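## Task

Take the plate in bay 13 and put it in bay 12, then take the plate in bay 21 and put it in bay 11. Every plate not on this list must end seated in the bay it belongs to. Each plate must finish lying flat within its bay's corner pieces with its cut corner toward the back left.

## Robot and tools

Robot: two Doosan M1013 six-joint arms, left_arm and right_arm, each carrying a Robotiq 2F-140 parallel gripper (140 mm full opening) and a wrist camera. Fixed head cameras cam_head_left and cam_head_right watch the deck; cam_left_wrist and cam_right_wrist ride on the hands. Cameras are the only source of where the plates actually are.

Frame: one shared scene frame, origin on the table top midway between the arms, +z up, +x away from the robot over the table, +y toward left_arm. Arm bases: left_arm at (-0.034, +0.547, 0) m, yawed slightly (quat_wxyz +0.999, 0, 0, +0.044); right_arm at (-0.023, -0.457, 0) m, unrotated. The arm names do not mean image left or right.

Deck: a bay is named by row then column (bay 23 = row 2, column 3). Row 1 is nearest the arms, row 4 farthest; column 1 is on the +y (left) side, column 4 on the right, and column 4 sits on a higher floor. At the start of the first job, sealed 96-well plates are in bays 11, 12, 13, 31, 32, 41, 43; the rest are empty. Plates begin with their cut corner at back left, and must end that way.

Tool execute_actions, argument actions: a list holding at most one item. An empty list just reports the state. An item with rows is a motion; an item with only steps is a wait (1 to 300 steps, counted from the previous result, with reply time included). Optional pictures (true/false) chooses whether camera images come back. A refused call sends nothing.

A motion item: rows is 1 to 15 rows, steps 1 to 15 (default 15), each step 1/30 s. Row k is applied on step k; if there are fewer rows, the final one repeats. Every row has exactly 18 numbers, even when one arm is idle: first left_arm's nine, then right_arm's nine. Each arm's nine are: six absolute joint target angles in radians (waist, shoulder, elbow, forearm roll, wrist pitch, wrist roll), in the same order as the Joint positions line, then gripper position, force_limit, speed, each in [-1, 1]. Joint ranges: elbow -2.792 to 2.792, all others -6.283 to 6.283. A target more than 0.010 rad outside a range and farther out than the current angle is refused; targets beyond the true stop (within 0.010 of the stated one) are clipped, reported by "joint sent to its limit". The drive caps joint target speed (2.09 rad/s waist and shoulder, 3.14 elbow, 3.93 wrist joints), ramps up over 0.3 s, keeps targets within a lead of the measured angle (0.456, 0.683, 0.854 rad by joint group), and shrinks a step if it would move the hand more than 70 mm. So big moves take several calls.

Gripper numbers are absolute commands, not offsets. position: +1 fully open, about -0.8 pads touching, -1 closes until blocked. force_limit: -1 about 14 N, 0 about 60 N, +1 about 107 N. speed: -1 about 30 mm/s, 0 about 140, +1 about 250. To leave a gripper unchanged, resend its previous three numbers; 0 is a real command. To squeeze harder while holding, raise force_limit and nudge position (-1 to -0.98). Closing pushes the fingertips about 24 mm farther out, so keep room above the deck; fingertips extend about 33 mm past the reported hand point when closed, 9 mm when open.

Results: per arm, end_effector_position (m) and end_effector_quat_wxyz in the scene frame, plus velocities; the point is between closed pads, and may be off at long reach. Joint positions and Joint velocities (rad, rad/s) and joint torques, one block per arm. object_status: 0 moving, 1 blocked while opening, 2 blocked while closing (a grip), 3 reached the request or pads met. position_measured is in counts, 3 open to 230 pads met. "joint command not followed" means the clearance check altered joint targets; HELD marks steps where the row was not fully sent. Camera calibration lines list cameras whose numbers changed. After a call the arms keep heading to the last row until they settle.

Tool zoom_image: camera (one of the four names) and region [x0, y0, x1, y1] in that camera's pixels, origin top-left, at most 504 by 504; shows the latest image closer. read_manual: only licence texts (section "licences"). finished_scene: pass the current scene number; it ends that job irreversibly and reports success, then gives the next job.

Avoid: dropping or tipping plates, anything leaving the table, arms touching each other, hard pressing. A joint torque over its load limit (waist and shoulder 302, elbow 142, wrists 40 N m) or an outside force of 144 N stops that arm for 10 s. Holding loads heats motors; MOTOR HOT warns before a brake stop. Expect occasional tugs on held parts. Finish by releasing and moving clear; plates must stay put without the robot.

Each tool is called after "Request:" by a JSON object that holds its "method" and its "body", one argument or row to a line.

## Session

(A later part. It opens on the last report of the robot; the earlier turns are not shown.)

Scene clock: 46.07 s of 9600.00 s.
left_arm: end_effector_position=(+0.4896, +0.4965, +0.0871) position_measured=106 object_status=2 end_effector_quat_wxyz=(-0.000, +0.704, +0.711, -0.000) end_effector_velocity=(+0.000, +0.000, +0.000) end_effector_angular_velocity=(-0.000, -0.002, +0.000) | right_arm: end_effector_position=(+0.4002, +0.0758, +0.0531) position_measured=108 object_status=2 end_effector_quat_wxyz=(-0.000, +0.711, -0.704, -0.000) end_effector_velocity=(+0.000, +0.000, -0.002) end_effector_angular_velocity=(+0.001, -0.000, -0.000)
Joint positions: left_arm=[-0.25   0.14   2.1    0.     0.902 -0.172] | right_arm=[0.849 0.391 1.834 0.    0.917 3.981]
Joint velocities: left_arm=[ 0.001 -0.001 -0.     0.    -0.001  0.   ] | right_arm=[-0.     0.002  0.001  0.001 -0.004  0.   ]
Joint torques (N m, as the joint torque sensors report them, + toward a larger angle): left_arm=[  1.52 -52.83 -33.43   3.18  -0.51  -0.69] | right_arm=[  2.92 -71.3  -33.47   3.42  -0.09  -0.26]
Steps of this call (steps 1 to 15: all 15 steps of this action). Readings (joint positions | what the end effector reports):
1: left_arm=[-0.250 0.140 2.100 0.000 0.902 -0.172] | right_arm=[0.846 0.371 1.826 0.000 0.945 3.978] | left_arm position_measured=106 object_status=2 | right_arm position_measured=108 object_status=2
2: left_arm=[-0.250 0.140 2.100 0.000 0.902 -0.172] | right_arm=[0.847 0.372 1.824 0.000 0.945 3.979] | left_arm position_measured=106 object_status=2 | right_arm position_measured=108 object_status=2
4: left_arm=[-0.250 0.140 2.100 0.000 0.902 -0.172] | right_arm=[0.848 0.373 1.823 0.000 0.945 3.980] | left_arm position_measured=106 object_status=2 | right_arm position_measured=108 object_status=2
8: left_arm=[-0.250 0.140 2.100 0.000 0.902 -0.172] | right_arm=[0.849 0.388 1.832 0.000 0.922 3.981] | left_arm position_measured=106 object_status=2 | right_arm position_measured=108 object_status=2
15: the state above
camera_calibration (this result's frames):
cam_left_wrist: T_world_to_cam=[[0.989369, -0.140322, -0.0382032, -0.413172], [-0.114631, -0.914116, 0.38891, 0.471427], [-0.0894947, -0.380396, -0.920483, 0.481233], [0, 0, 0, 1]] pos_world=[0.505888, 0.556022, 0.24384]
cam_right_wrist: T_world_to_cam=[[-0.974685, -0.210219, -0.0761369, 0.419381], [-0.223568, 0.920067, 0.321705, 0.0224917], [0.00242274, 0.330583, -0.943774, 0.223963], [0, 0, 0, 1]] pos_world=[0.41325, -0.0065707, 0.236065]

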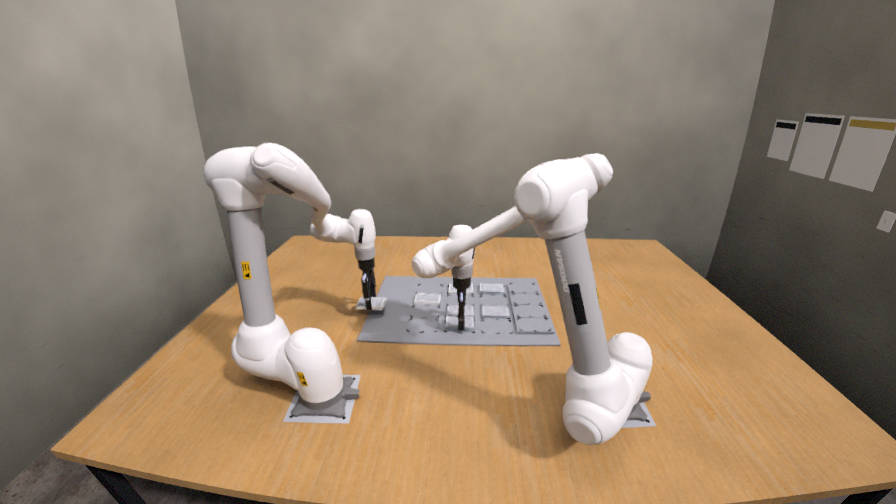

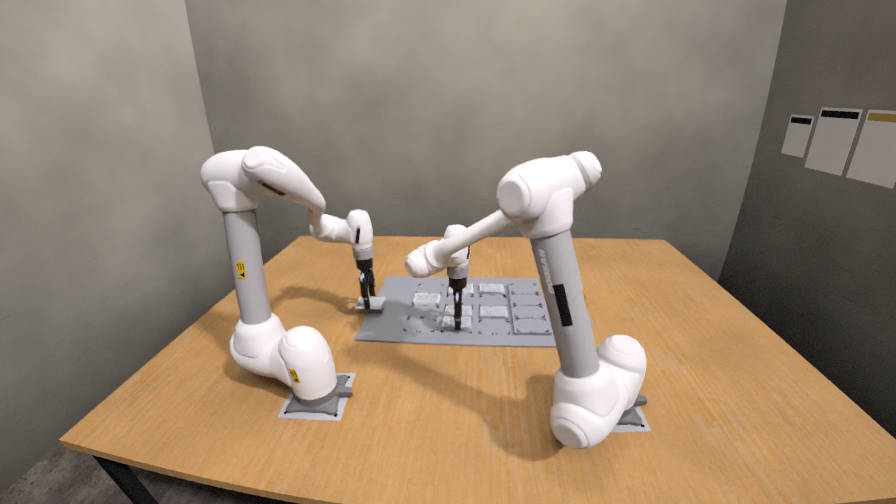

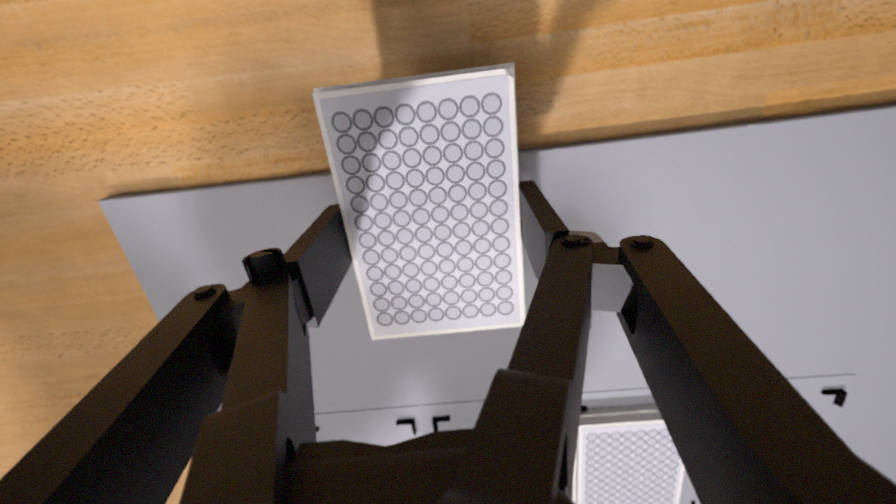

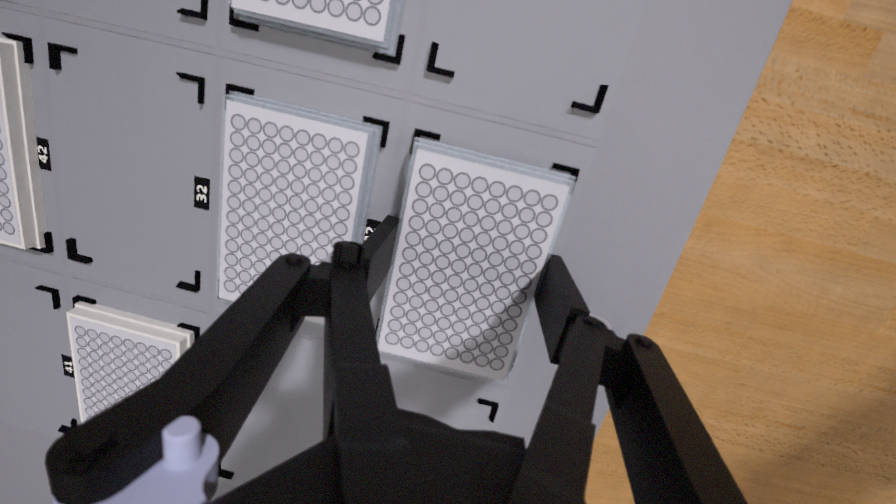

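Request:
{"method": "execute_actions", "body": {
  "actions": [
    {"rows":[[-0.25,0.14,2.10,0,0.9016,-0.172,-1,-0.3,-0.6,0.8493,0.3979,1.8393,0,0.9044,3.9809,-1,-0.3,-0.6]],"steps":10}
  ]
}}

Request:
{"method": "zoom_image", "body": {
  "camera": "cam_right_wrist",
  "region": [380,100,620,235]
}}

Scene clock: 51.07 s of 9600.00 s.
left_arm: end_effector_position=(+0.4896, +0.4965, +0.0871) position_measured=106 object_status=2 end_effector_quat_wxyz=(-0.000, +0.704, +0.711, -0.000) end_effector_velocity=(-0.000, -0.000, -0.000) end_effector_angular_velocity=(+0.000, +0.000, -0.001) | right_arm: end_effector_position=(+0.4001, +0.0758, +0.0461) position_measured=108 object_status=2 end_effector_quat_wxyz=(+0.000, +0.711, -0.704, +0.000) end_effector_velocity=(-0.001, -0.001, -0.003) end_effector_angular_velocity=(-0.004, +0.003, +0.000)
Joint positions: left_arm=[-0.25   0.14   2.1    0.     0.902 -0.172] | right_arm=[ 0.849  0.398  1.839 -0.     0.905  3.981]
Joint velocities: left_arm=[-0.001  0.     0.     0.    -0.    -0.   ] | right_arm=[-0.     0.004  0.001 -0.001 -0.001  0.   ]
Joint torques (N m, as the joint torque sensors report them, + toward a larger angle): left_arm=[  2.45 -51.3  -33.8    3.38  -0.47  -0.34] | right_arm=[  2.55 -72.22 -32.49   3.32  -0.08  -0.25]
Steps of this call (steps 1 to 15: the robot went on to your last target; steps 16 to 90: nothing new was sent; then 1.67 s passed at rest; steps 91 to 100: all 10 steps of this action). Readings (joint positions | what the end effector reports):
91: left_arm=[-0.250 0.140 2.100 0.000 0.902 -0.172] | right_arm=[0.849 0.391 1.834 -0.000 0.916 3.981] | left_arm position_measured=106 object_status=2 | right_arm position_measured=108 object_status=2
92: left_arm=[-0.250 0.140 2.100 0.000 0.902 -0.172] | right_arm=[0.849 0.393 1.836 -0.000 0.913 3.981] | left_arm position_measured=106 object_status=2 | right_arm position_measured=108 object_status=2
94: left_arm=[-0.250 0.140 2.100 0.000 0.902 -0.172] | right_arm=[0.849 0.396 1.838 -0.000 0.908 3.981] | left_arm position_measured=106 object_status=2 | right_arm position_measured=108 object_status=2
98: left_arm=[-0.250 0.140 2.100 0.000 0.902 -0.172] | right_arm=[0.849 0.398 1.839 -0.000 0.905 3.981] | left_arm position_measured=106 object_status=2 | right_arm position_measured=108 object_status=2
100: the state above
camera_calibration (this result's frames):
cam_left_wrist: T_world_to_cam=[[0.989369, -0.140321, -0.0382032, -0.413172], [-0.114631, -0.914116, 0.38891, 0.471427], [-0.0894946, -0.380396, -0.920483, 0.481234], [0, 0, 0, 1]] pos_world=[0.505888, 0.556022, 0.24384]
cam_right_wrist: T_world_to_cam=[[-0.974665, -0.210312, -0.0761346, 0.418742], [-0.223655, 0.920075, 0.321622, 0.0248479], [0.0024086, 0.330502, -0.943802, 0.21739], [0, 0, 0, 1]] pos_world=[0.413167, -0.00664334, 0.229062]

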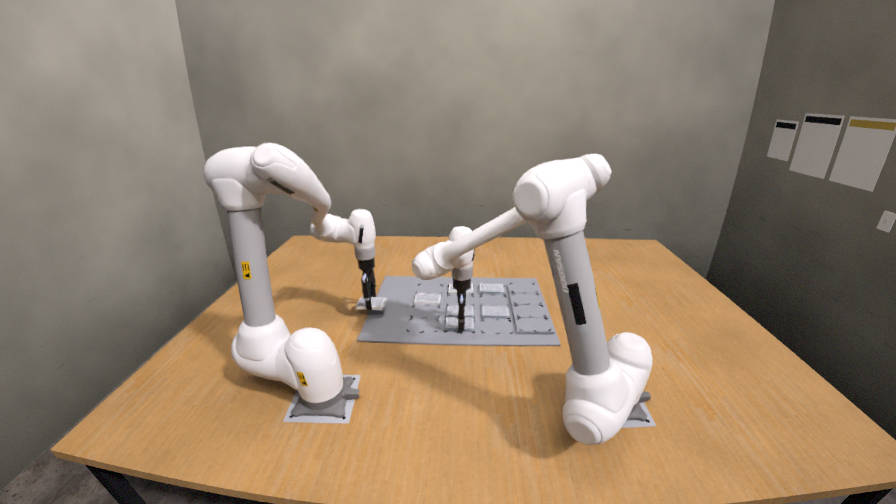

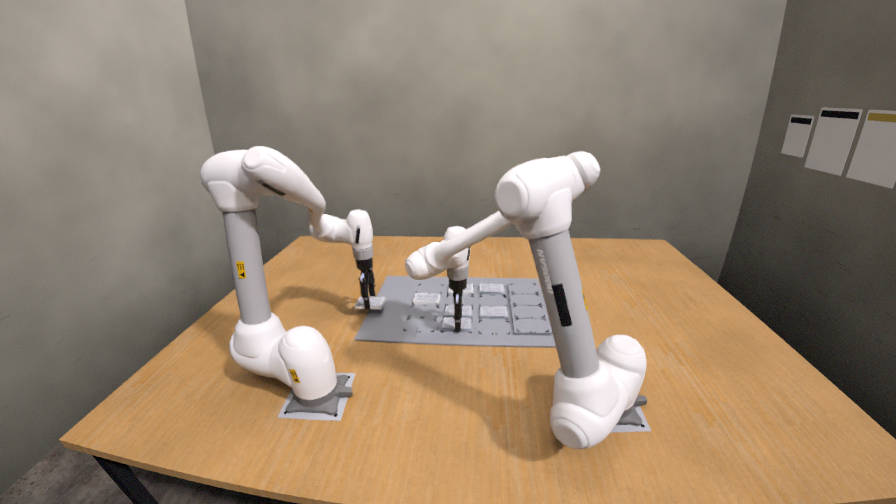

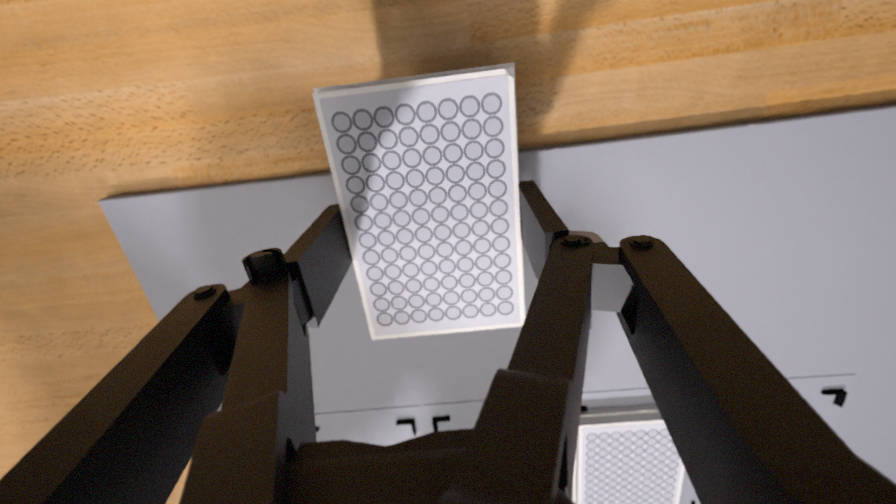

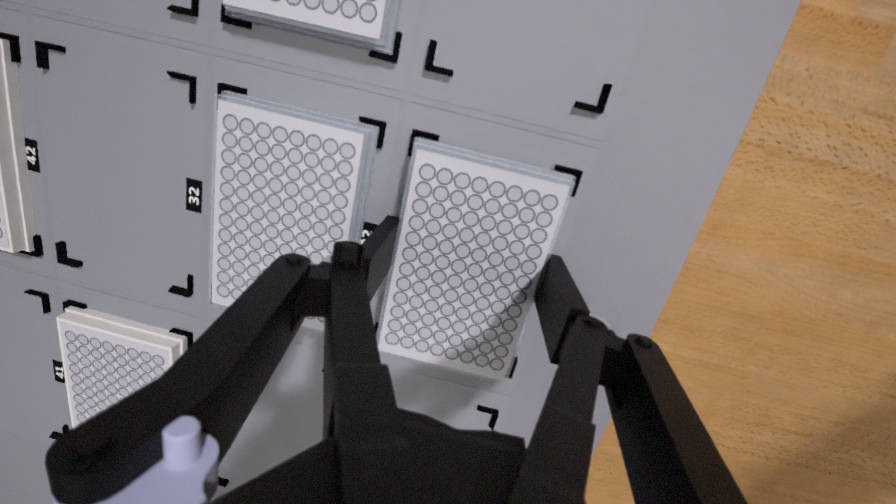

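Region (380, 100, 620, 235) of cam_right_wrist's 896x504 image, scaled by 2.100, with more detail than that image has; it fills the top 284 rows of this view, and the rest is white.

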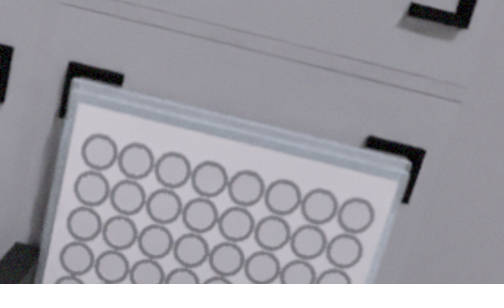

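Request:
{"method": "execute_actions", "body": {
  "actions": [
    {"rows":[[-0.25,0.14,2.10,0,0.9016,-0.172,-1,-0.3,-0.6,0.8501,0.3973,1.8401,0,0.9042,3.9817,-1,-0.3,-0.6],[-0.25,0.14,2.10,0,0.9016,-0.172,-1,-0.3,-0.6,0.8501,0.3973,1.8401,0,0.9042,3.9817,-1,-0.3,-0.6],[-0.25,0.14,2.10,0,0.9016,-0.172,-1,-0.3,-0.6,0.8501,0.3973,1.8401,0,0.9042,3.9817,-1,-0.3,-0.6],[-0.25,0.14,2.10,0,0.9016,-0.172,-1,-0.3,-0.6,0.8501,0.3973,1.8401,0,0.9042,3.9817,-1,-0.3,-0.6],[-0.25,0.14,2.10,0,0.9016,-0.172,-1,-0.3,-0.6,0.8501,0.3998,1.8419,0,0.8999,3.9817,-1,-0.3,-0.6],[-0.25,0.14,2.10,0,0.9016,-0.172,-1,-0.3,-0.6,0.8501,0.3998,1.8419,0,0.8999,3.9817,-1,-0.3,-0.6],[-0.25,0.14,2.10,0,0.9016,-0.172,-1,-0.3,-0.6,0.8501,0.3998,1.8419,0,0.8999,3.9817,-1,-0.3,-0.6],[-0.25,0.14,2.10,0,0.9016,-0.172,-1,-0.3,-0.6,0.8501,0.3998,1.8419,0,0.8999,3.9817,-1,-0.3,-0.6],[-0.25,0.14,2.10,0,0.9016,-0.172,-1,-0.3,-0.6,0.8501,0.4018,1.8433,0,0.8965,3.9817,-1,-0.3,-0.6]],"steps":15}
  ]
}}

Request:
{"method": "zoom_image", "body": {
  "camera": "cam_right_wrist",
  "region": [350,100,650,400]
}}

Scene clock: 57.67 s of 9600.00 s.
left_arm: end_effector_position=(+0.4896, +0.4965, +0.0871) position_measured=106 object_status=2 end_effector_quat_wxyz=(-0.000, +0.704, +0.711, -0.000) end_effector_velocity=(+0.000, +0.001, +0.001) end_effector_angular_velocity=(-0.000, -0.002, +0.000) | right_arm: end_effector_position=(+0.3994, +0.0757, +0.0418) position_measured=108 object_status=2 end_effector_quat_wxyz=(-0.000, +0.711, -0.704, -0.000) end_effector_velocity=(+0.000, +0.001, -0.004) end_effector_angular_velocity=(+0.001, -0.000, +0.000)
Joint positions: left_arm=[-0.25   0.14   2.1    0.     0.902 -0.172] | right_arm=[0.85  0.402 1.843 0.    0.897 3.982]
Joint velocities: left_arm=[ 0.001 -0.001 -0.     0.    -0.     0.001] | right_arm=[ 0.     0.004  0.002  0.001 -0.007  0.   ]
Joint torques (N m, as the joint torque sensors report them, + toward a larger angle): left_arm=[ -1.67 -53.01 -33.86   3.17  -0.56  -0.48] | right_arm=[  1.88 -71.58 -32.66   3.24  -0.3   -0.33]
Steps of this call (steps 1 to 15: the robot went on to your last target; steps 16 to 90: nothing new was sent; then 3.10 s passed at rest; steps 91 to 105: all 15 steps of this action). Readings (joint positions | what the end effector reports):
91: left_arm=[-0.250 0.140 2.100 0.000 0.902 -0.172] | right_arm=[0.849 0.398 1.839 0.000 0.904 3.981] | left_arm position_measured=106 object_status=2 | right_arm position_measured=108 object_status=2
92: left_arm=[-0.250 0.140 2.100 0.000 0.902 -0.172] | right_arm=[0.849 0.398 1.840 0.000 0.904 3.981] | left_arm position_measured=106 object_status=2 | right_arm position_measured=108 object_status=2
94: left_arm=[-0.250 0.140 2.100 0.000 0.902 -0.172] | right_arm=[0.850 0.398 1.840 0.000 0.904 3.981] | left_arm position_measured=106 object_status=2 | right_arm position_measured=108 object_status=2
98: left_arm=[-0.250 0.140 2.100 0.000 0.902 -0.172] | right_arm=[0.850 0.399 1.841 0.000 0.901 3.982] | left_arm position_measured=106 object_status=2 | right_arm position_measured=108 object_status=2
105: the state above
camera_calibration (this result's frames):
cam_left_wrist: T_world_to_cam=[[0.989369, -0.140322, -0.0382032, -0.413172], [-0.114631, -0.914116, 0.38891, 0.471427], [-0.0894947, -0.380396, -0.920483, 0.481234], [0, 0, 0, 1]] pos_world=[0.505888, 0.556022, 0.24384]
cam_right_wrist: T_world_to_cam=[[-0.97468, -0.210236, -0.0761513, 0.417675], [-0.223589, 0.920075, 0.321667, 0.0261043], [0.00243893, 0.33055, -0.943785, 0.213309], [0, 0, 0, 1]] pos_world=[0.412416, -0.0067169, 0.224728]

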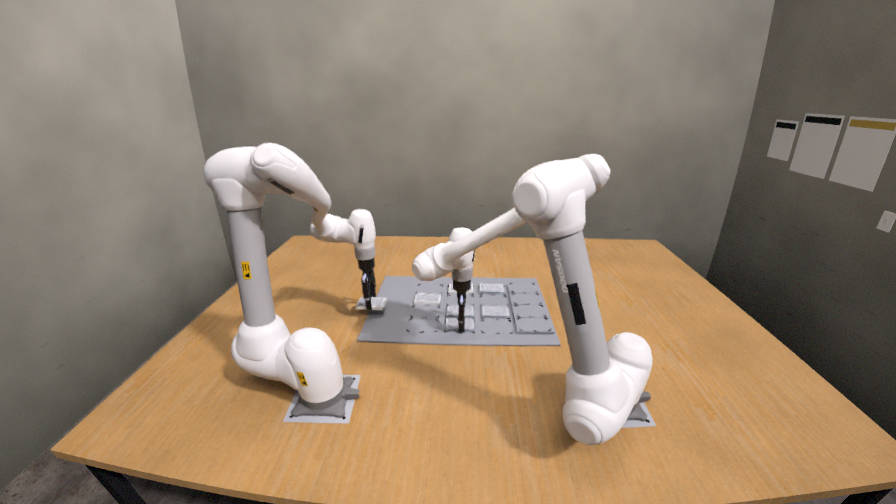

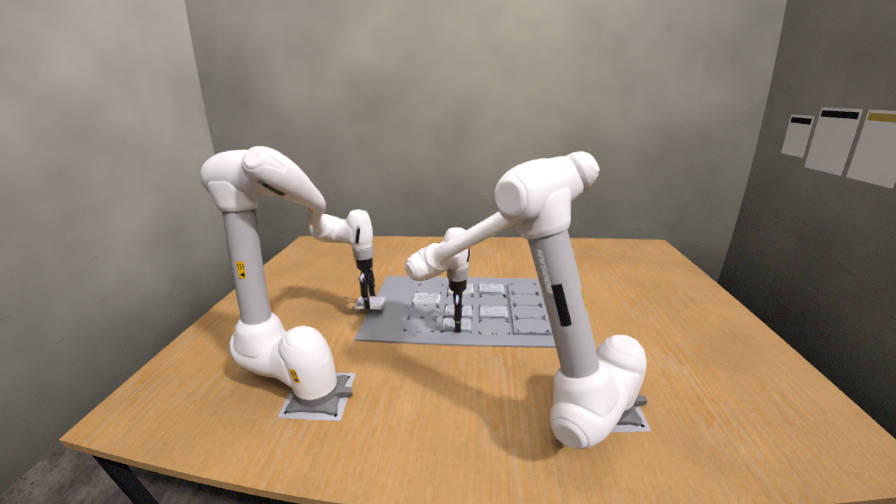

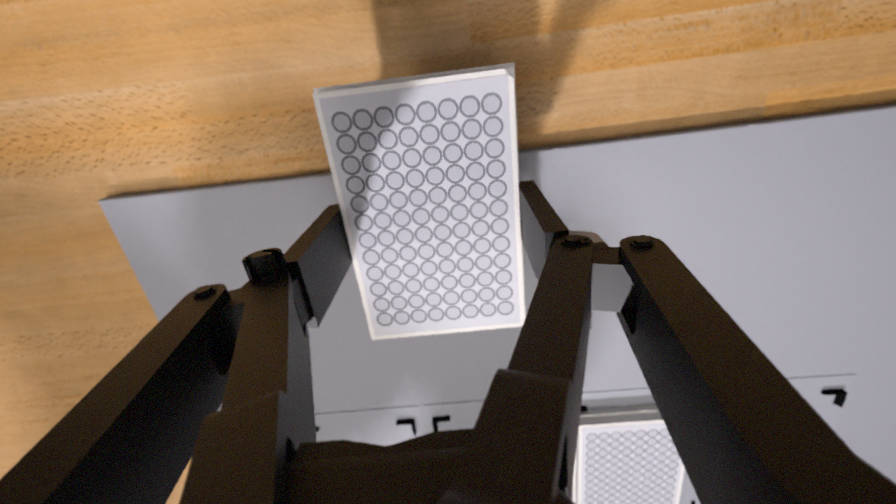

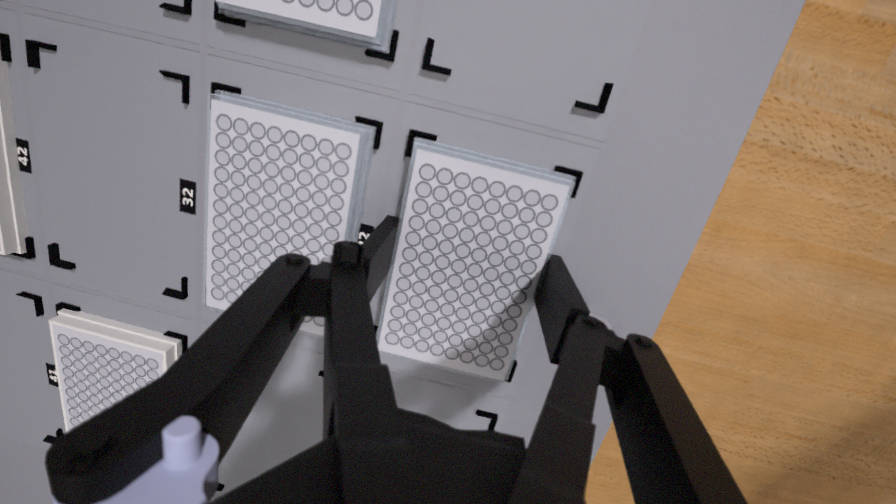

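Region (350, 100, 650, 400) of cam_right_wrist's 896x504 image, scaled by 1.680, with more detail than that image has.

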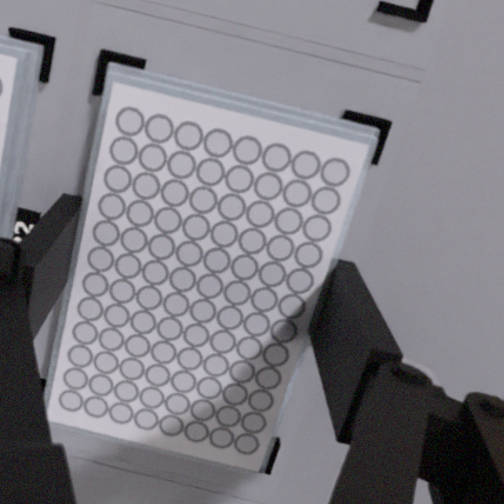

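No contact and aligned. Down 1 mm more, then open.

Request:
{"method": "execute_actions", "body": {
  "actions": [
    {"rows":[[-0.25,0.14,2.10,0,0.9016,-0.172,-1,-0.3,-0.6,0.8501,0.4029,1.8441,0,0.8946,3.9817,-1,-0.3,-0.6],[-0.25,0.14,2.10,0,0.9016,-0.172,-1,-0.3,-0.6,0.8501,0.4029,1.8441,0,0.8946,3.9817,-1,-0.3,-0.6],[-0.25,0.14,2.10,0,0.9016,-0.172,-1,-0.3,-0.6,0.8501,0.4029,1.8441,0,0.8946,3.9817,-1,-0.3,-0.6],[-0.25,0.14,2.10,0,0.9016,-0.172,-1,-0.3,-0.6,0.8501,0.4029,1.8441,0,0.8946,3.9817,-1,-0.3,-0.6],[-0.25,0.14,2.10,0,0.9016,-0.172,-1,-0.3,-0.6,0.8501,0.4029,1.8441,0,0.8946,3.9817,-1,-0.3,-0.6],[-0.25,0.14,2.10,0,0.9016,-0.172,-1,-0.3,-0.6,0.8501,0.4029,1.8441,0,0.8946,3.9817,-1,-0.3,-0.6],[-0.25,0.14,2.10,0,0.9016,-0.172,-1,-0.3,-0.6,0.8501,0.4029,1.8441,0,0.8946,3.9817,0.4,-0.3,-0.6]],"steps":15}
  ],
  "pictures": false
}}

Request:
{"method": "execute_actions", "body": {
  "actions": [
    {"rows":[[-0.25,0.14,2.10,0,0.9016,-0.172,-1,-0.3,-0.6,0.8501,0.345,1.800,0,0.9966,3.9817,0.4,-0.3,-0.6]],"steps":10}
  ]
}}

Request:
{"method": "execute_actions", "body": {
  "actions": [
    {"rows":[[-0.25,0.14,2.10,0,0.9016,-0.172,-1,-0.3,-0.6,0.35,0.30,1.80,0,1.04,3.48,0.4,-0.3,-0.6]],"steps":15}
  ],
  "pictures": false
}}

Scene clock: 62.70 s of 9600.00 s.
left_arm: end_effector_position=(+0.4896, +0.4965, +0.0871) position_measured=106 object_status=2 end_effector_quat_wxyz=(-0.000, +0.704, +0.711, -0.000) end_effector_velocity=(+0.000, -0.000, +0.000) end_effector_angular_velocity=(+0.000, -0.001, -0.001) | right_arm: end_effector_position=(+0.3993, +0.0756, +0.0404) position_measured=79 object_status=0 end_effector_quat_wxyz=(+0.000, +0.711, -0.704, +0.000) end_effector_velocity=(-0.000, -0.000, -0.000) end_effector_angular_velocity=(-0.001, +0.000, +0.000)
Joint positions: left_arm=[-0.25   0.14   2.1    0.     0.902 -0.172] | right_arm=[ 0.85   0.403  1.844 -0.     0.895  3.982]
Joint velocities: left_arm=[-0.001  0.    -0.     0.    -0.    -0.   ] | right_arm=[ 0.     0.001  0.    -0.     0.     0.   ]
Joint torques (N m, as the joint torque sensors report them, + toward a larger angle): left_arm=[  1.09 -50.78 -33.44   3.47  -0.33  -0.39] | right_arm=[  1.41 -71.6  -32.42   3.19  -0.03  -0.21]
Steps of this call (steps 1 to 15: the robot went on to your last target; steps 16 to 90: nothing new was sent; then 1.53 s passed at rest; steps 91 to 105: all 15 steps of this action). Readings (joint positions | what the end effector reports):
91: left_arm=[-0.250 0.140 2.100 0.000 0.902 -0.172] | right_arm=[0.850 0.402 1.843 0.000 0.896 3.982] | left_arm position_measured=106 object_status=2 | right_arm position_measured=108 object_status=2
92: left_arm=[-0.250 0.140 2.100 0.000 0.902 -0.172] | right_arm=[0.850 0.402 1.844 0.000 0.896 3.982] | left_arm position_measured=106 object_status=2 | right_arm position_measured=108 object_status=2
94: left_arm=[-0.250 0.140 2.100 0.000 0.902 -0.172] | right_arm=[0.850 0.402 1.844 0.000 0.895 3.982] | left_arm position_measured=106 object_status=2 | right_arm position_measured=108 object_status=2
98: left_arm=[-0.250 0.140 2.100 0.000 0.902 -0.172] | right_arm=[0.850 0.403 1.844 0.000 0.895 3.982] | left_arm position_measured=106 object_status=2 | right_arm position_measured=108 object_status=0
105: the state above

Scene clock: 63.03 s of 9600.00 s.
left_arm: end_effector_position=(+0.4896, +0.4965, +0.0871) position_measured=106 object_status=2 end_effector_quat_wxyz=(-0.000, +0.704, +0.711, -0.000) end_effector_velocity=(-0.000, -0.000, +0.000) end_effector_angular_velocity=(-0.000, +0.000, +0.000) | right_arm: end_effector_position=(+0.3993, +0.0756, +0.0984) position_measured=78 object_status=3 end_effector_quat_wxyz=(+0.000, +0.711, -0.704, +0.000) end_effector_velocity=(-0.000, -0.000, +0.015) end_effector_angular_velocity=(-0.001, +0.001, +0.000)
Joint positions: left_arm=[-0.25   0.14   2.1    0.     0.902 -0.172] | right_arm=[ 0.85   0.346  1.801 -0.     0.994  3.982]
Joint velocities: left_arm=[ 0.    -0.001  0.    -0.     0.001  0.   ] | right_arm=[ 0.    -0.014 -0.012 -0.     0.026  0.   ]
Joint torques (N m, as the joint torque sensors report them, + toward a larger angle): left_arm=[  0.02 -52.09 -33.08   3.64  -0.29  -0.39] | right_arm=[  1.62 -66.72 -34.79   3.46   0.13  -0.24]
Steps of this call (steps 1 to 10: all 10 steps of this action). Readings (joint positions | what the end effector reports):
1: left_arm=[-0.250 0.140 2.100 0.000 0.902 -0.172] | right_arm=[0.850 0.403 1.844 -0.000 0.895 3.982] | left_arm position_measured=106 object_status=2 | right_arm position_measured=78 object_status=0
2: left_arm=[-0.250 0.140 2.100 0.000 0.902 -0.172] | right_arm=[0.850 0.400 1.842 -0.000 0.901 3.982] | left_arm position_measured=106 object_status=2 | right_arm position_measured=78 object_status=0
4: left_arm=[-0.250 0.140 2.100 0.000 0.902 -0.172] | right_arm=[0.850 0.375 1.822 -0.000 0.946 3.982] | left_arm position_measured=106 object_status=2 | right_arm position_measured=78 object_status=0
8: left_arm=[-0.250 0.140 2.100 0.000 0.902 -0.172] | right_arm=[0.850 0.348 1.802 -0.000 0.991 3.982] | left_arm position_measured=106 object_status=2 | right_arm position_measured=78 object_status=3
10: the state above
camera_calibration (this result's frames):
cam_left_wrist: T_world_to_cam=[[0.989369, -0.140322, -0.0382032, -0.413172], [-0.114632, -0.914116, 0.38891, 0.471427], [-0.0894948, -0.380396, -0.920483, 0.481234], [0, 0, 0, 1]] pos_world=[0.505888, 0.556022, 0.24384]
cam_right_wrist: T_world_to_cam=[[-0.974672, -0.210332, -0.0759951, 0.421867], [-0.223628, 0.92012, 0.321512, 0.00795845], [0.00230014, 0.330363, -0.943851, 0.266853], [0, 0, 0, 1]] pos_world=[0.412348, -0.00674894, 0.281371]

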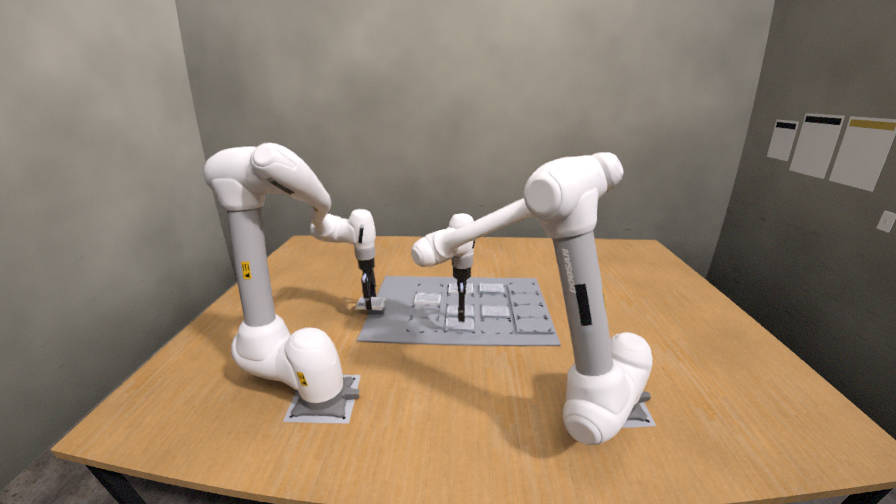

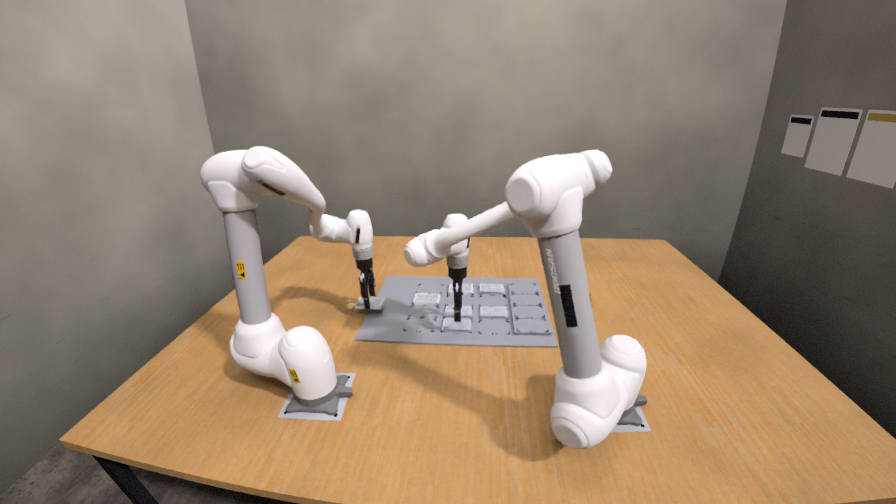

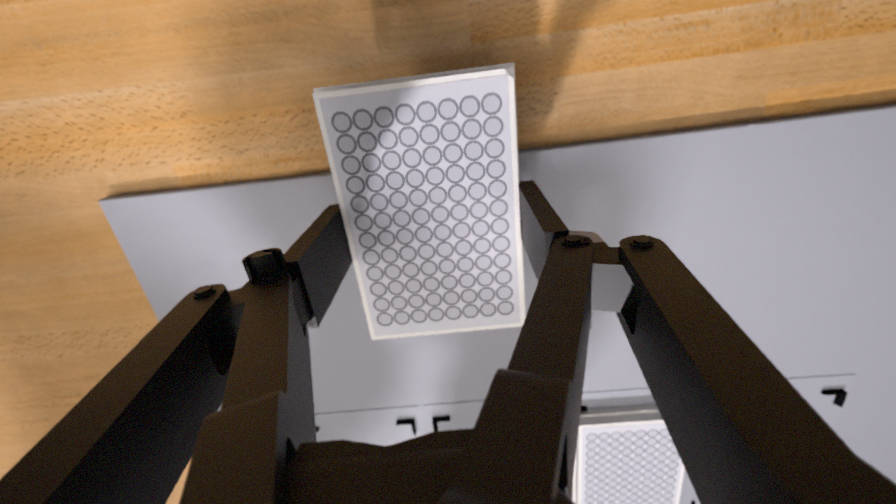

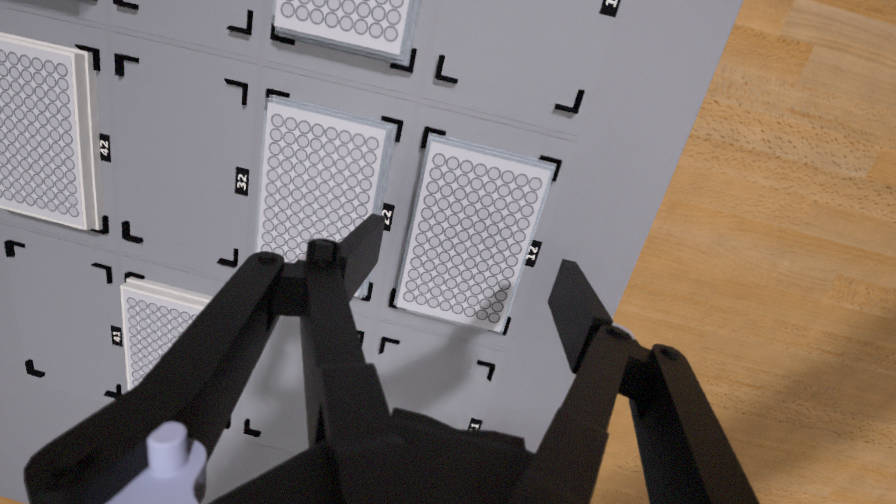

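Scene clock: 63.53 s of 9600.00 s.
left_arm: end_effector_position=(+0.4896, +0.4965, +0.0871) position_measured=106 object_status=2 end_effector_quat_wxyz=(-0.000, +0.704, +0.711, -0.000) end_effector_velocity=(+0.000, +0.001, +0.001) end_effector_angular_velocity=(-0.000, -0.001, +0.002) | right_arm: end_effector_position=(+0.5168, -0.0548, +0.1155) position_measured=78 object_status=3 end_effector_quat_wxyz=(-0.000, +0.712, -0.702, +0.000) end_effector_velocity=(+0.227, -0.328, +0.036) end_effector_angular_velocity=(+0.002, -0.003, -0.009)
Joint positions: left_arm=[-0.25   0.14   2.1    0.     0.902 -0.172] | right_arm=[0.59  0.322 1.8   0.    1.019 3.717]
Joint velocities: left_arm=[ 0.002 -0.001 -0.    -0.     0.001 -0.   ] | right_arm=[-0.594 -0.053 -0.001  0.     0.05  -0.586]
Joint torques (N m, as the joint torque sensors report them, + toward a larger angle): left_arm=[  0.53 -52.58 -33.63   3.53   0.01  -0.6 ] | right_arm=[  3.1  -67.15 -35.11   3.55  -0.41  -0.2 ]
Steps of this call (steps 1 to 15: all 15 steps of this action). Readings (joint positions | what the end effector reports):
1: left_arm=[-0.250 0.140 2.100 0.000 0.902 -0.172] | right_arm=[0.850 0.346 1.801 -0.000 0.995 3.982] | left_arm position_measured=106 object_status=2 | right_arm position_measured=78 object_status=3
2: left_arm=[-0.250 0.140 2.100 0.000 0.902 -0.172] | right_arm=[0.846 0.345 1.801 0.000 0.996 3.978] | left_arm position_measured=106 object_status=2 | right_arm position_measured=78 object_status=3
4: left_arm=[-0.250 0.140 2.100 0.000 0.902 -0.172] | right_arm=[0.815 0.342 1.801 0.000 1.000 3.943] | left_arm position_measured=106 object_status=2 | right_arm position_measured=78 object_status=3
8: left_arm=[-0.250 0.140 2.100 0.000 0.902 -0.172] | right_arm=[0.730 0.334 1.801 0.000 1.007 3.856] | left_arm position_measured=106 object_status=2 | right_arm position_measured=78 object_status=3
15: the state above

Request:
{"method": "execute_actions", "body": {
  "actions": [
    {"rows":[[-0.762,0.1662,2.1078,0,0.8676,-0.684,-1,-0.3,-0.6,0.35,0.30,1.80,0,1.04,3.48,0.4,-0.3,-0.6]],"steps":15}
  ],
  "pictures": false
}}

Request:
{"method": "execute_actions", "body": {
  "actions": [
    {"rows":[[-0.762,0.1662,2.1078,0,0.8676,-0.684,-1,-0.3,-0.6,0.35,0.30,1.80,0,1.04,3.48,0.4,-0.3,-0.6]],"steps":12}
  ],
  "pictures": false
}}

Request:
{"method": "execute_actions", "body": {
  "actions": [
    {"rows":[[-0.762,0.1925,2.1248,0,0.8243,-0.684,-1,-0.3,-0.6,0.35,0.30,1.80,0,1.04,3.48,0.4,-0.3,-0.6]],"steps":12}
  ]
}}

Request:
{"method": "zoom_image", "body": {
  "camera": "cam_left_wrist",
  "region": [290,30,550,170]
}}

Scene clock: 70.80 s of 9600.00 s.
left_arm: end_effector_position=(+0.4514, +0.3378, +0.0766) position_measured=106 object_status=2 end_effector_quat_wxyz=(+0.000, +0.702, +0.712, +0.000) end_effector_velocity=(-0.146, -0.352, -0.024) end_effector_angular_velocity=(-0.000, +0.001, -0.021) | right_arm: end_effector_position=(+0.5912, -0.1965, +0.1301) position_measured=78 object_status=3 end_effector_quat_wxyz=(-0.001, +0.711, -0.703, +0.000) end_effector_velocity=(-0.000, -0.001, +0.000) end_effector_angular_velocity=(-0.002, +0.001, +0.001)
Joint positions: left_arm=[-0.561  0.156  2.105  0.     0.881 -0.487] | right_arm=[ 0.35  0.3   1.8  -0.    1.04  3.48]
Joint velocities: left_arm=[-0.719  0.036  0.011 -0.    -0.046 -0.698] | right_arm=[ 0.    -0.    -0.    -0.002  0.002 -0.   ]
Joint torques (N m, as the joint torque sensors report them, + toward a larger angle): left_arm=[ -2.55 -55.08 -32.36   3.     0.15  -0.48] | right_arm=[  2.08 -65.22 -36.16   3.65   0.04  -0.26]
Steps of this call (steps 1 to 30: the robot went on to your last target; steps 31 to 90: nothing new was sent; then 3.77 s passed at rest; steps 91 to 105: all 15 steps of this action). Readings (joint positions | what the end effector reports):
91: left_arm=[-0.250 0.140 2.100 0.000 0.902 -0.172] | right_arm=[0.350 0.300 1.800 0.000 1.040 3.480] | left_arm position_measured=106 object_status=2 | right_arm position_measured=78 object_status=3
92: left_arm=[-0.254 0.140 2.100 0.000 0.901 -0.176] | right_arm=[0.350 0.300 1.800 -0.000 1.040 3.480] | left_arm position_measured=106 object_status=2 | right_arm position_measured=78 object_status=3
94: left_arm=[-0.286 0.142 2.101 0.000 0.899 -0.212] | right_arm=[0.350 0.300 1.800 -0.000 1.040 3.480] | left_arm position_measured=106 object_status=2 | right_arm position_measured=78 object_status=3
98: left_arm=[-0.390 0.147 2.102 0.000 0.892 -0.321] | right_arm=[0.350 0.300 1.800 -0.000 1.040 3.480] | left_arm position_measured=106 object_status=2 | right_arm position_measured=78 object_status=3
105: the state above

Scene clock: 71.20 s of 9600.00 s.
left_arm: end_effector_position=(+0.4014, +0.2450, +0.0700) position_measured=106 object_status=2 end_effector_quat_wxyz=(-0.000, +0.703, +0.711, +0.000) end_effector_velocity=(-0.008, -0.012, -0.001) end_effector_angular_velocity=(-0.000, -0.000, +0.001) | right_arm: end_effector_position=(+0.5912, -0.1965, +0.1301) position_measured=78 object_status=3 end_effector_quat_wxyz=(-0.001, +0.711, -0.703, +0.000) end_effector_velocity=(-0.000, -0.000, +0.001) end_effector_angular_velocity=(+0.000, -0.000, -0.000)
Joint positions: left_arm=[-0.76   0.166  2.108  0.     0.868 -0.682] | right_arm=[0.35 0.3  1.8  0.   1.04 3.48]
Joint velocities: left_arm=[-0.028  0.001  0.    -0.    -0.002 -0.029] | right_arm=[-0.    -0.001  0.     0.     0.001  0.   ]
Joint torques (N m, as the joint torque sensors report them, + toward a larger angle): left_arm=[  4.94 -49.99 -33.93   3.13  -0.8   -0.42] | right_arm=[  2.44 -64.72 -36.01   3.62  -0.06  -0.17]
Steps of this call (steps 1 to 12: all 12 steps of this action). Readings (joint positions | what the end effector reports):
1: left_arm=[-0.585 0.157 2.105 0.000 0.879 -0.511] | right_arm=[0.350 0.300 1.800 0.000 1.040 3.480] | left_arm position_measured=106 object_status=2 | right_arm position_measured=78 object_status=3
2: left_arm=[-0.609 0.158 2.106 0.000 0.877 -0.535] | right_arm=[0.350 0.300 1.800 -0.000 1.040 3.480] | left_arm position_measured=106 object_status=2 | right_arm position_measured=78 object_status=3
4: left_arm=[-0.658 0.161 2.106 0.000 0.874 -0.582] | right_arm=[0.350 0.300 1.800 0.000 1.040 3.480] | left_arm position_measured=106 object_status=2 | right_arm position_measured=78 object_status=3
8: left_arm=[-0.739 0.165 2.107 0.000 0.869 -0.662] | right_arm=[0.350 0.300 1.800 0.000 1.040 3.480] | left_arm position_measured=106 object_status=2 | right_arm position_measured=78 object_status=3
12: the state above

Scene clock: 71.60 s of 9600.00 s.
left_arm: end_effector_position=(+0.4008, +0.2440, +0.0491) position_measured=106 object_status=2 end_effector_quat_wxyz=(+0.000, +0.704, +0.711, +0.000) end_effector_velocity=(-0.000, -0.000, -0.002) end_effector_angular_velocity=(-0.001, -0.001, -0.000) | right_arm: end_effector_position=(+0.5912, -0.1965, +0.1301) position_measured=78 object_status=3 end_effector_quat_wxyz=(-0.001, +0.711, -0.703, +0.000) end_effector_velocity=(+0.000, -0.000, -0.000) end_effector_angular_velocity=(-0.001, +0.000, +0.000)
Joint positions: left_arm=[-0.762  0.192  2.125  0.     0.825 -0.684] | right_arm=[ 0.35  0.3   1.8  -0.    1.04  3.48]
Joint velocities: left_arm=[-0.     0.002  0.002 -0.    -0.005  0.   ] | right_arm=[-0.     0.    -0.    -0.001  0.    -0.   ]
Joint torques (N m, as the joint torque sensors report them, + toward a larger angle): left_arm=[  0.45 -56.6  -30.42   3.1   -0.52  -0.62] | right_arm=[  1.88 -65.44 -36.12   3.72  -0.09  -0.21]
Steps of this call (steps 1 to 12: all 12 steps of this action). Readings (joint positions | what the end effector reports):
1: left_arm=[-0.760 0.166 2.108 0.000 0.867 -0.683] | right_arm=[0.350 0.300 1.800 0.000 1.040 3.480] | left_arm position_measured=106 object_status=2 | right_arm position_measured=78 object_status=3
2: left_arm=[-0.761 0.170 2.110 0.000 0.860 -0.683] | right_arm=[0.350 0.300 1.800 -0.000 1.040 3.480] | left_arm position_measured=106 object_status=2 | right_arm position_measured=78 object_status=3
4: left_arm=[-0.762 0.184 2.119 0.000 0.839 -0.684] | right_arm=[0.350 0.300 1.800 -0.000 1.040 3.480] | left_arm position_measured=106 object_status=2 | right_arm position_measured=78 object_status=3
8: left_arm=[-0.762 0.191 2.124 0.000 0.827 -0.684] | right_arm=[0.350 0.300 1.800 -0.000 1.040 3.480] | left_arm position_measured=106 object_status=2 | right_arm position_measured=78 object_status=3
12: the state above
camera_calibration (this result's frames):
cam_left_wrist: T_world_to_cam=[[0.989366, -0.140354, -0.0381605, -0.362249], [-0.114681, -0.914122, 0.388882, 0.245195], [-0.0894646, -0.38037, -0.920497, 0.342213], [0, 0, 0, 1]] pos_world=[0.417132, 0.303462, 0.205831]
cam_right_wrist: T_world_to_cam=[[-0.974221, -0.211794, -0.0777011, 0.553742], [-0.225573, 0.919542, 0.321807, 0.292037], [0.00329264, 0.331038, -0.943612, 0.385681], [0, 0, 0, 1]] pos_world=[0.604073, -0.278936, 0.31298]

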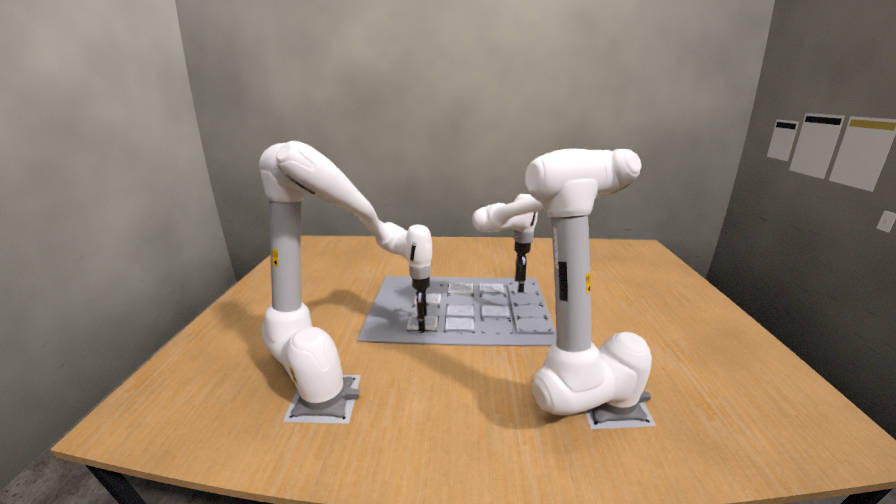

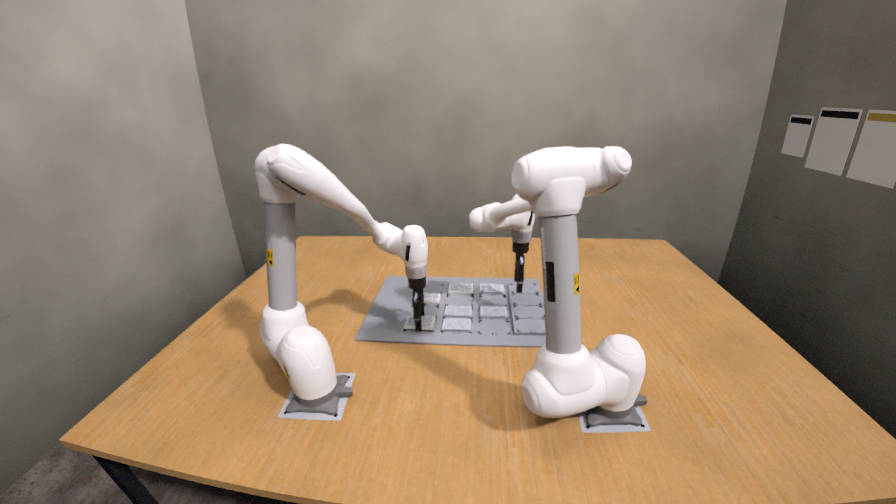

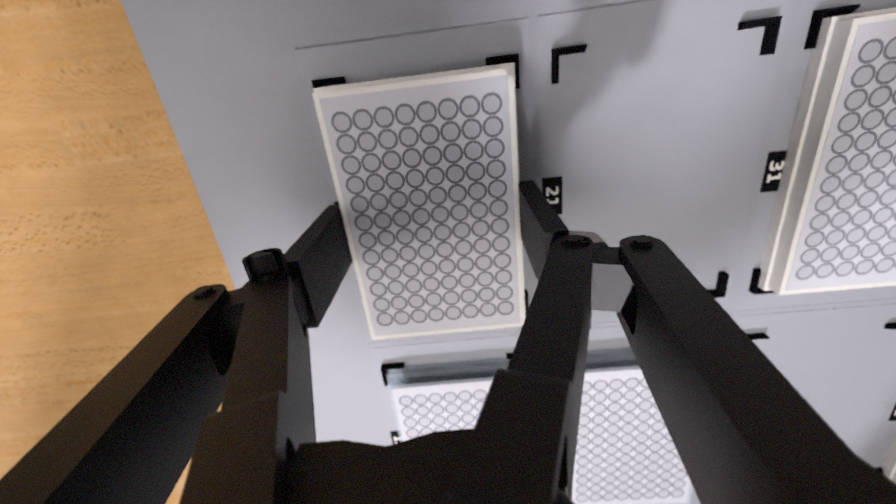

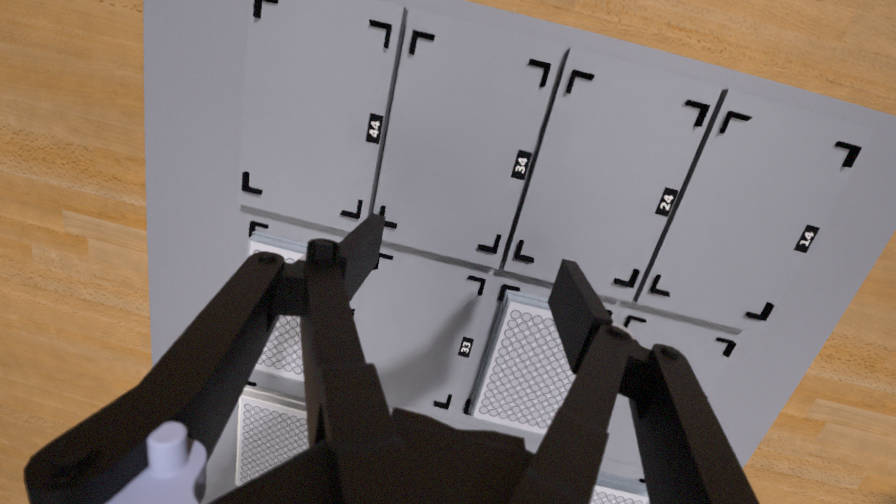

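Region (290, 30, 550, 170) of cam_left_wrist's 896x504 image, scaled by 1.938, with more detail than that image has; it fills the top 271 rows of this view, and the rest is white.

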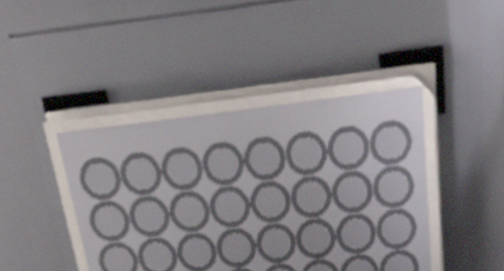

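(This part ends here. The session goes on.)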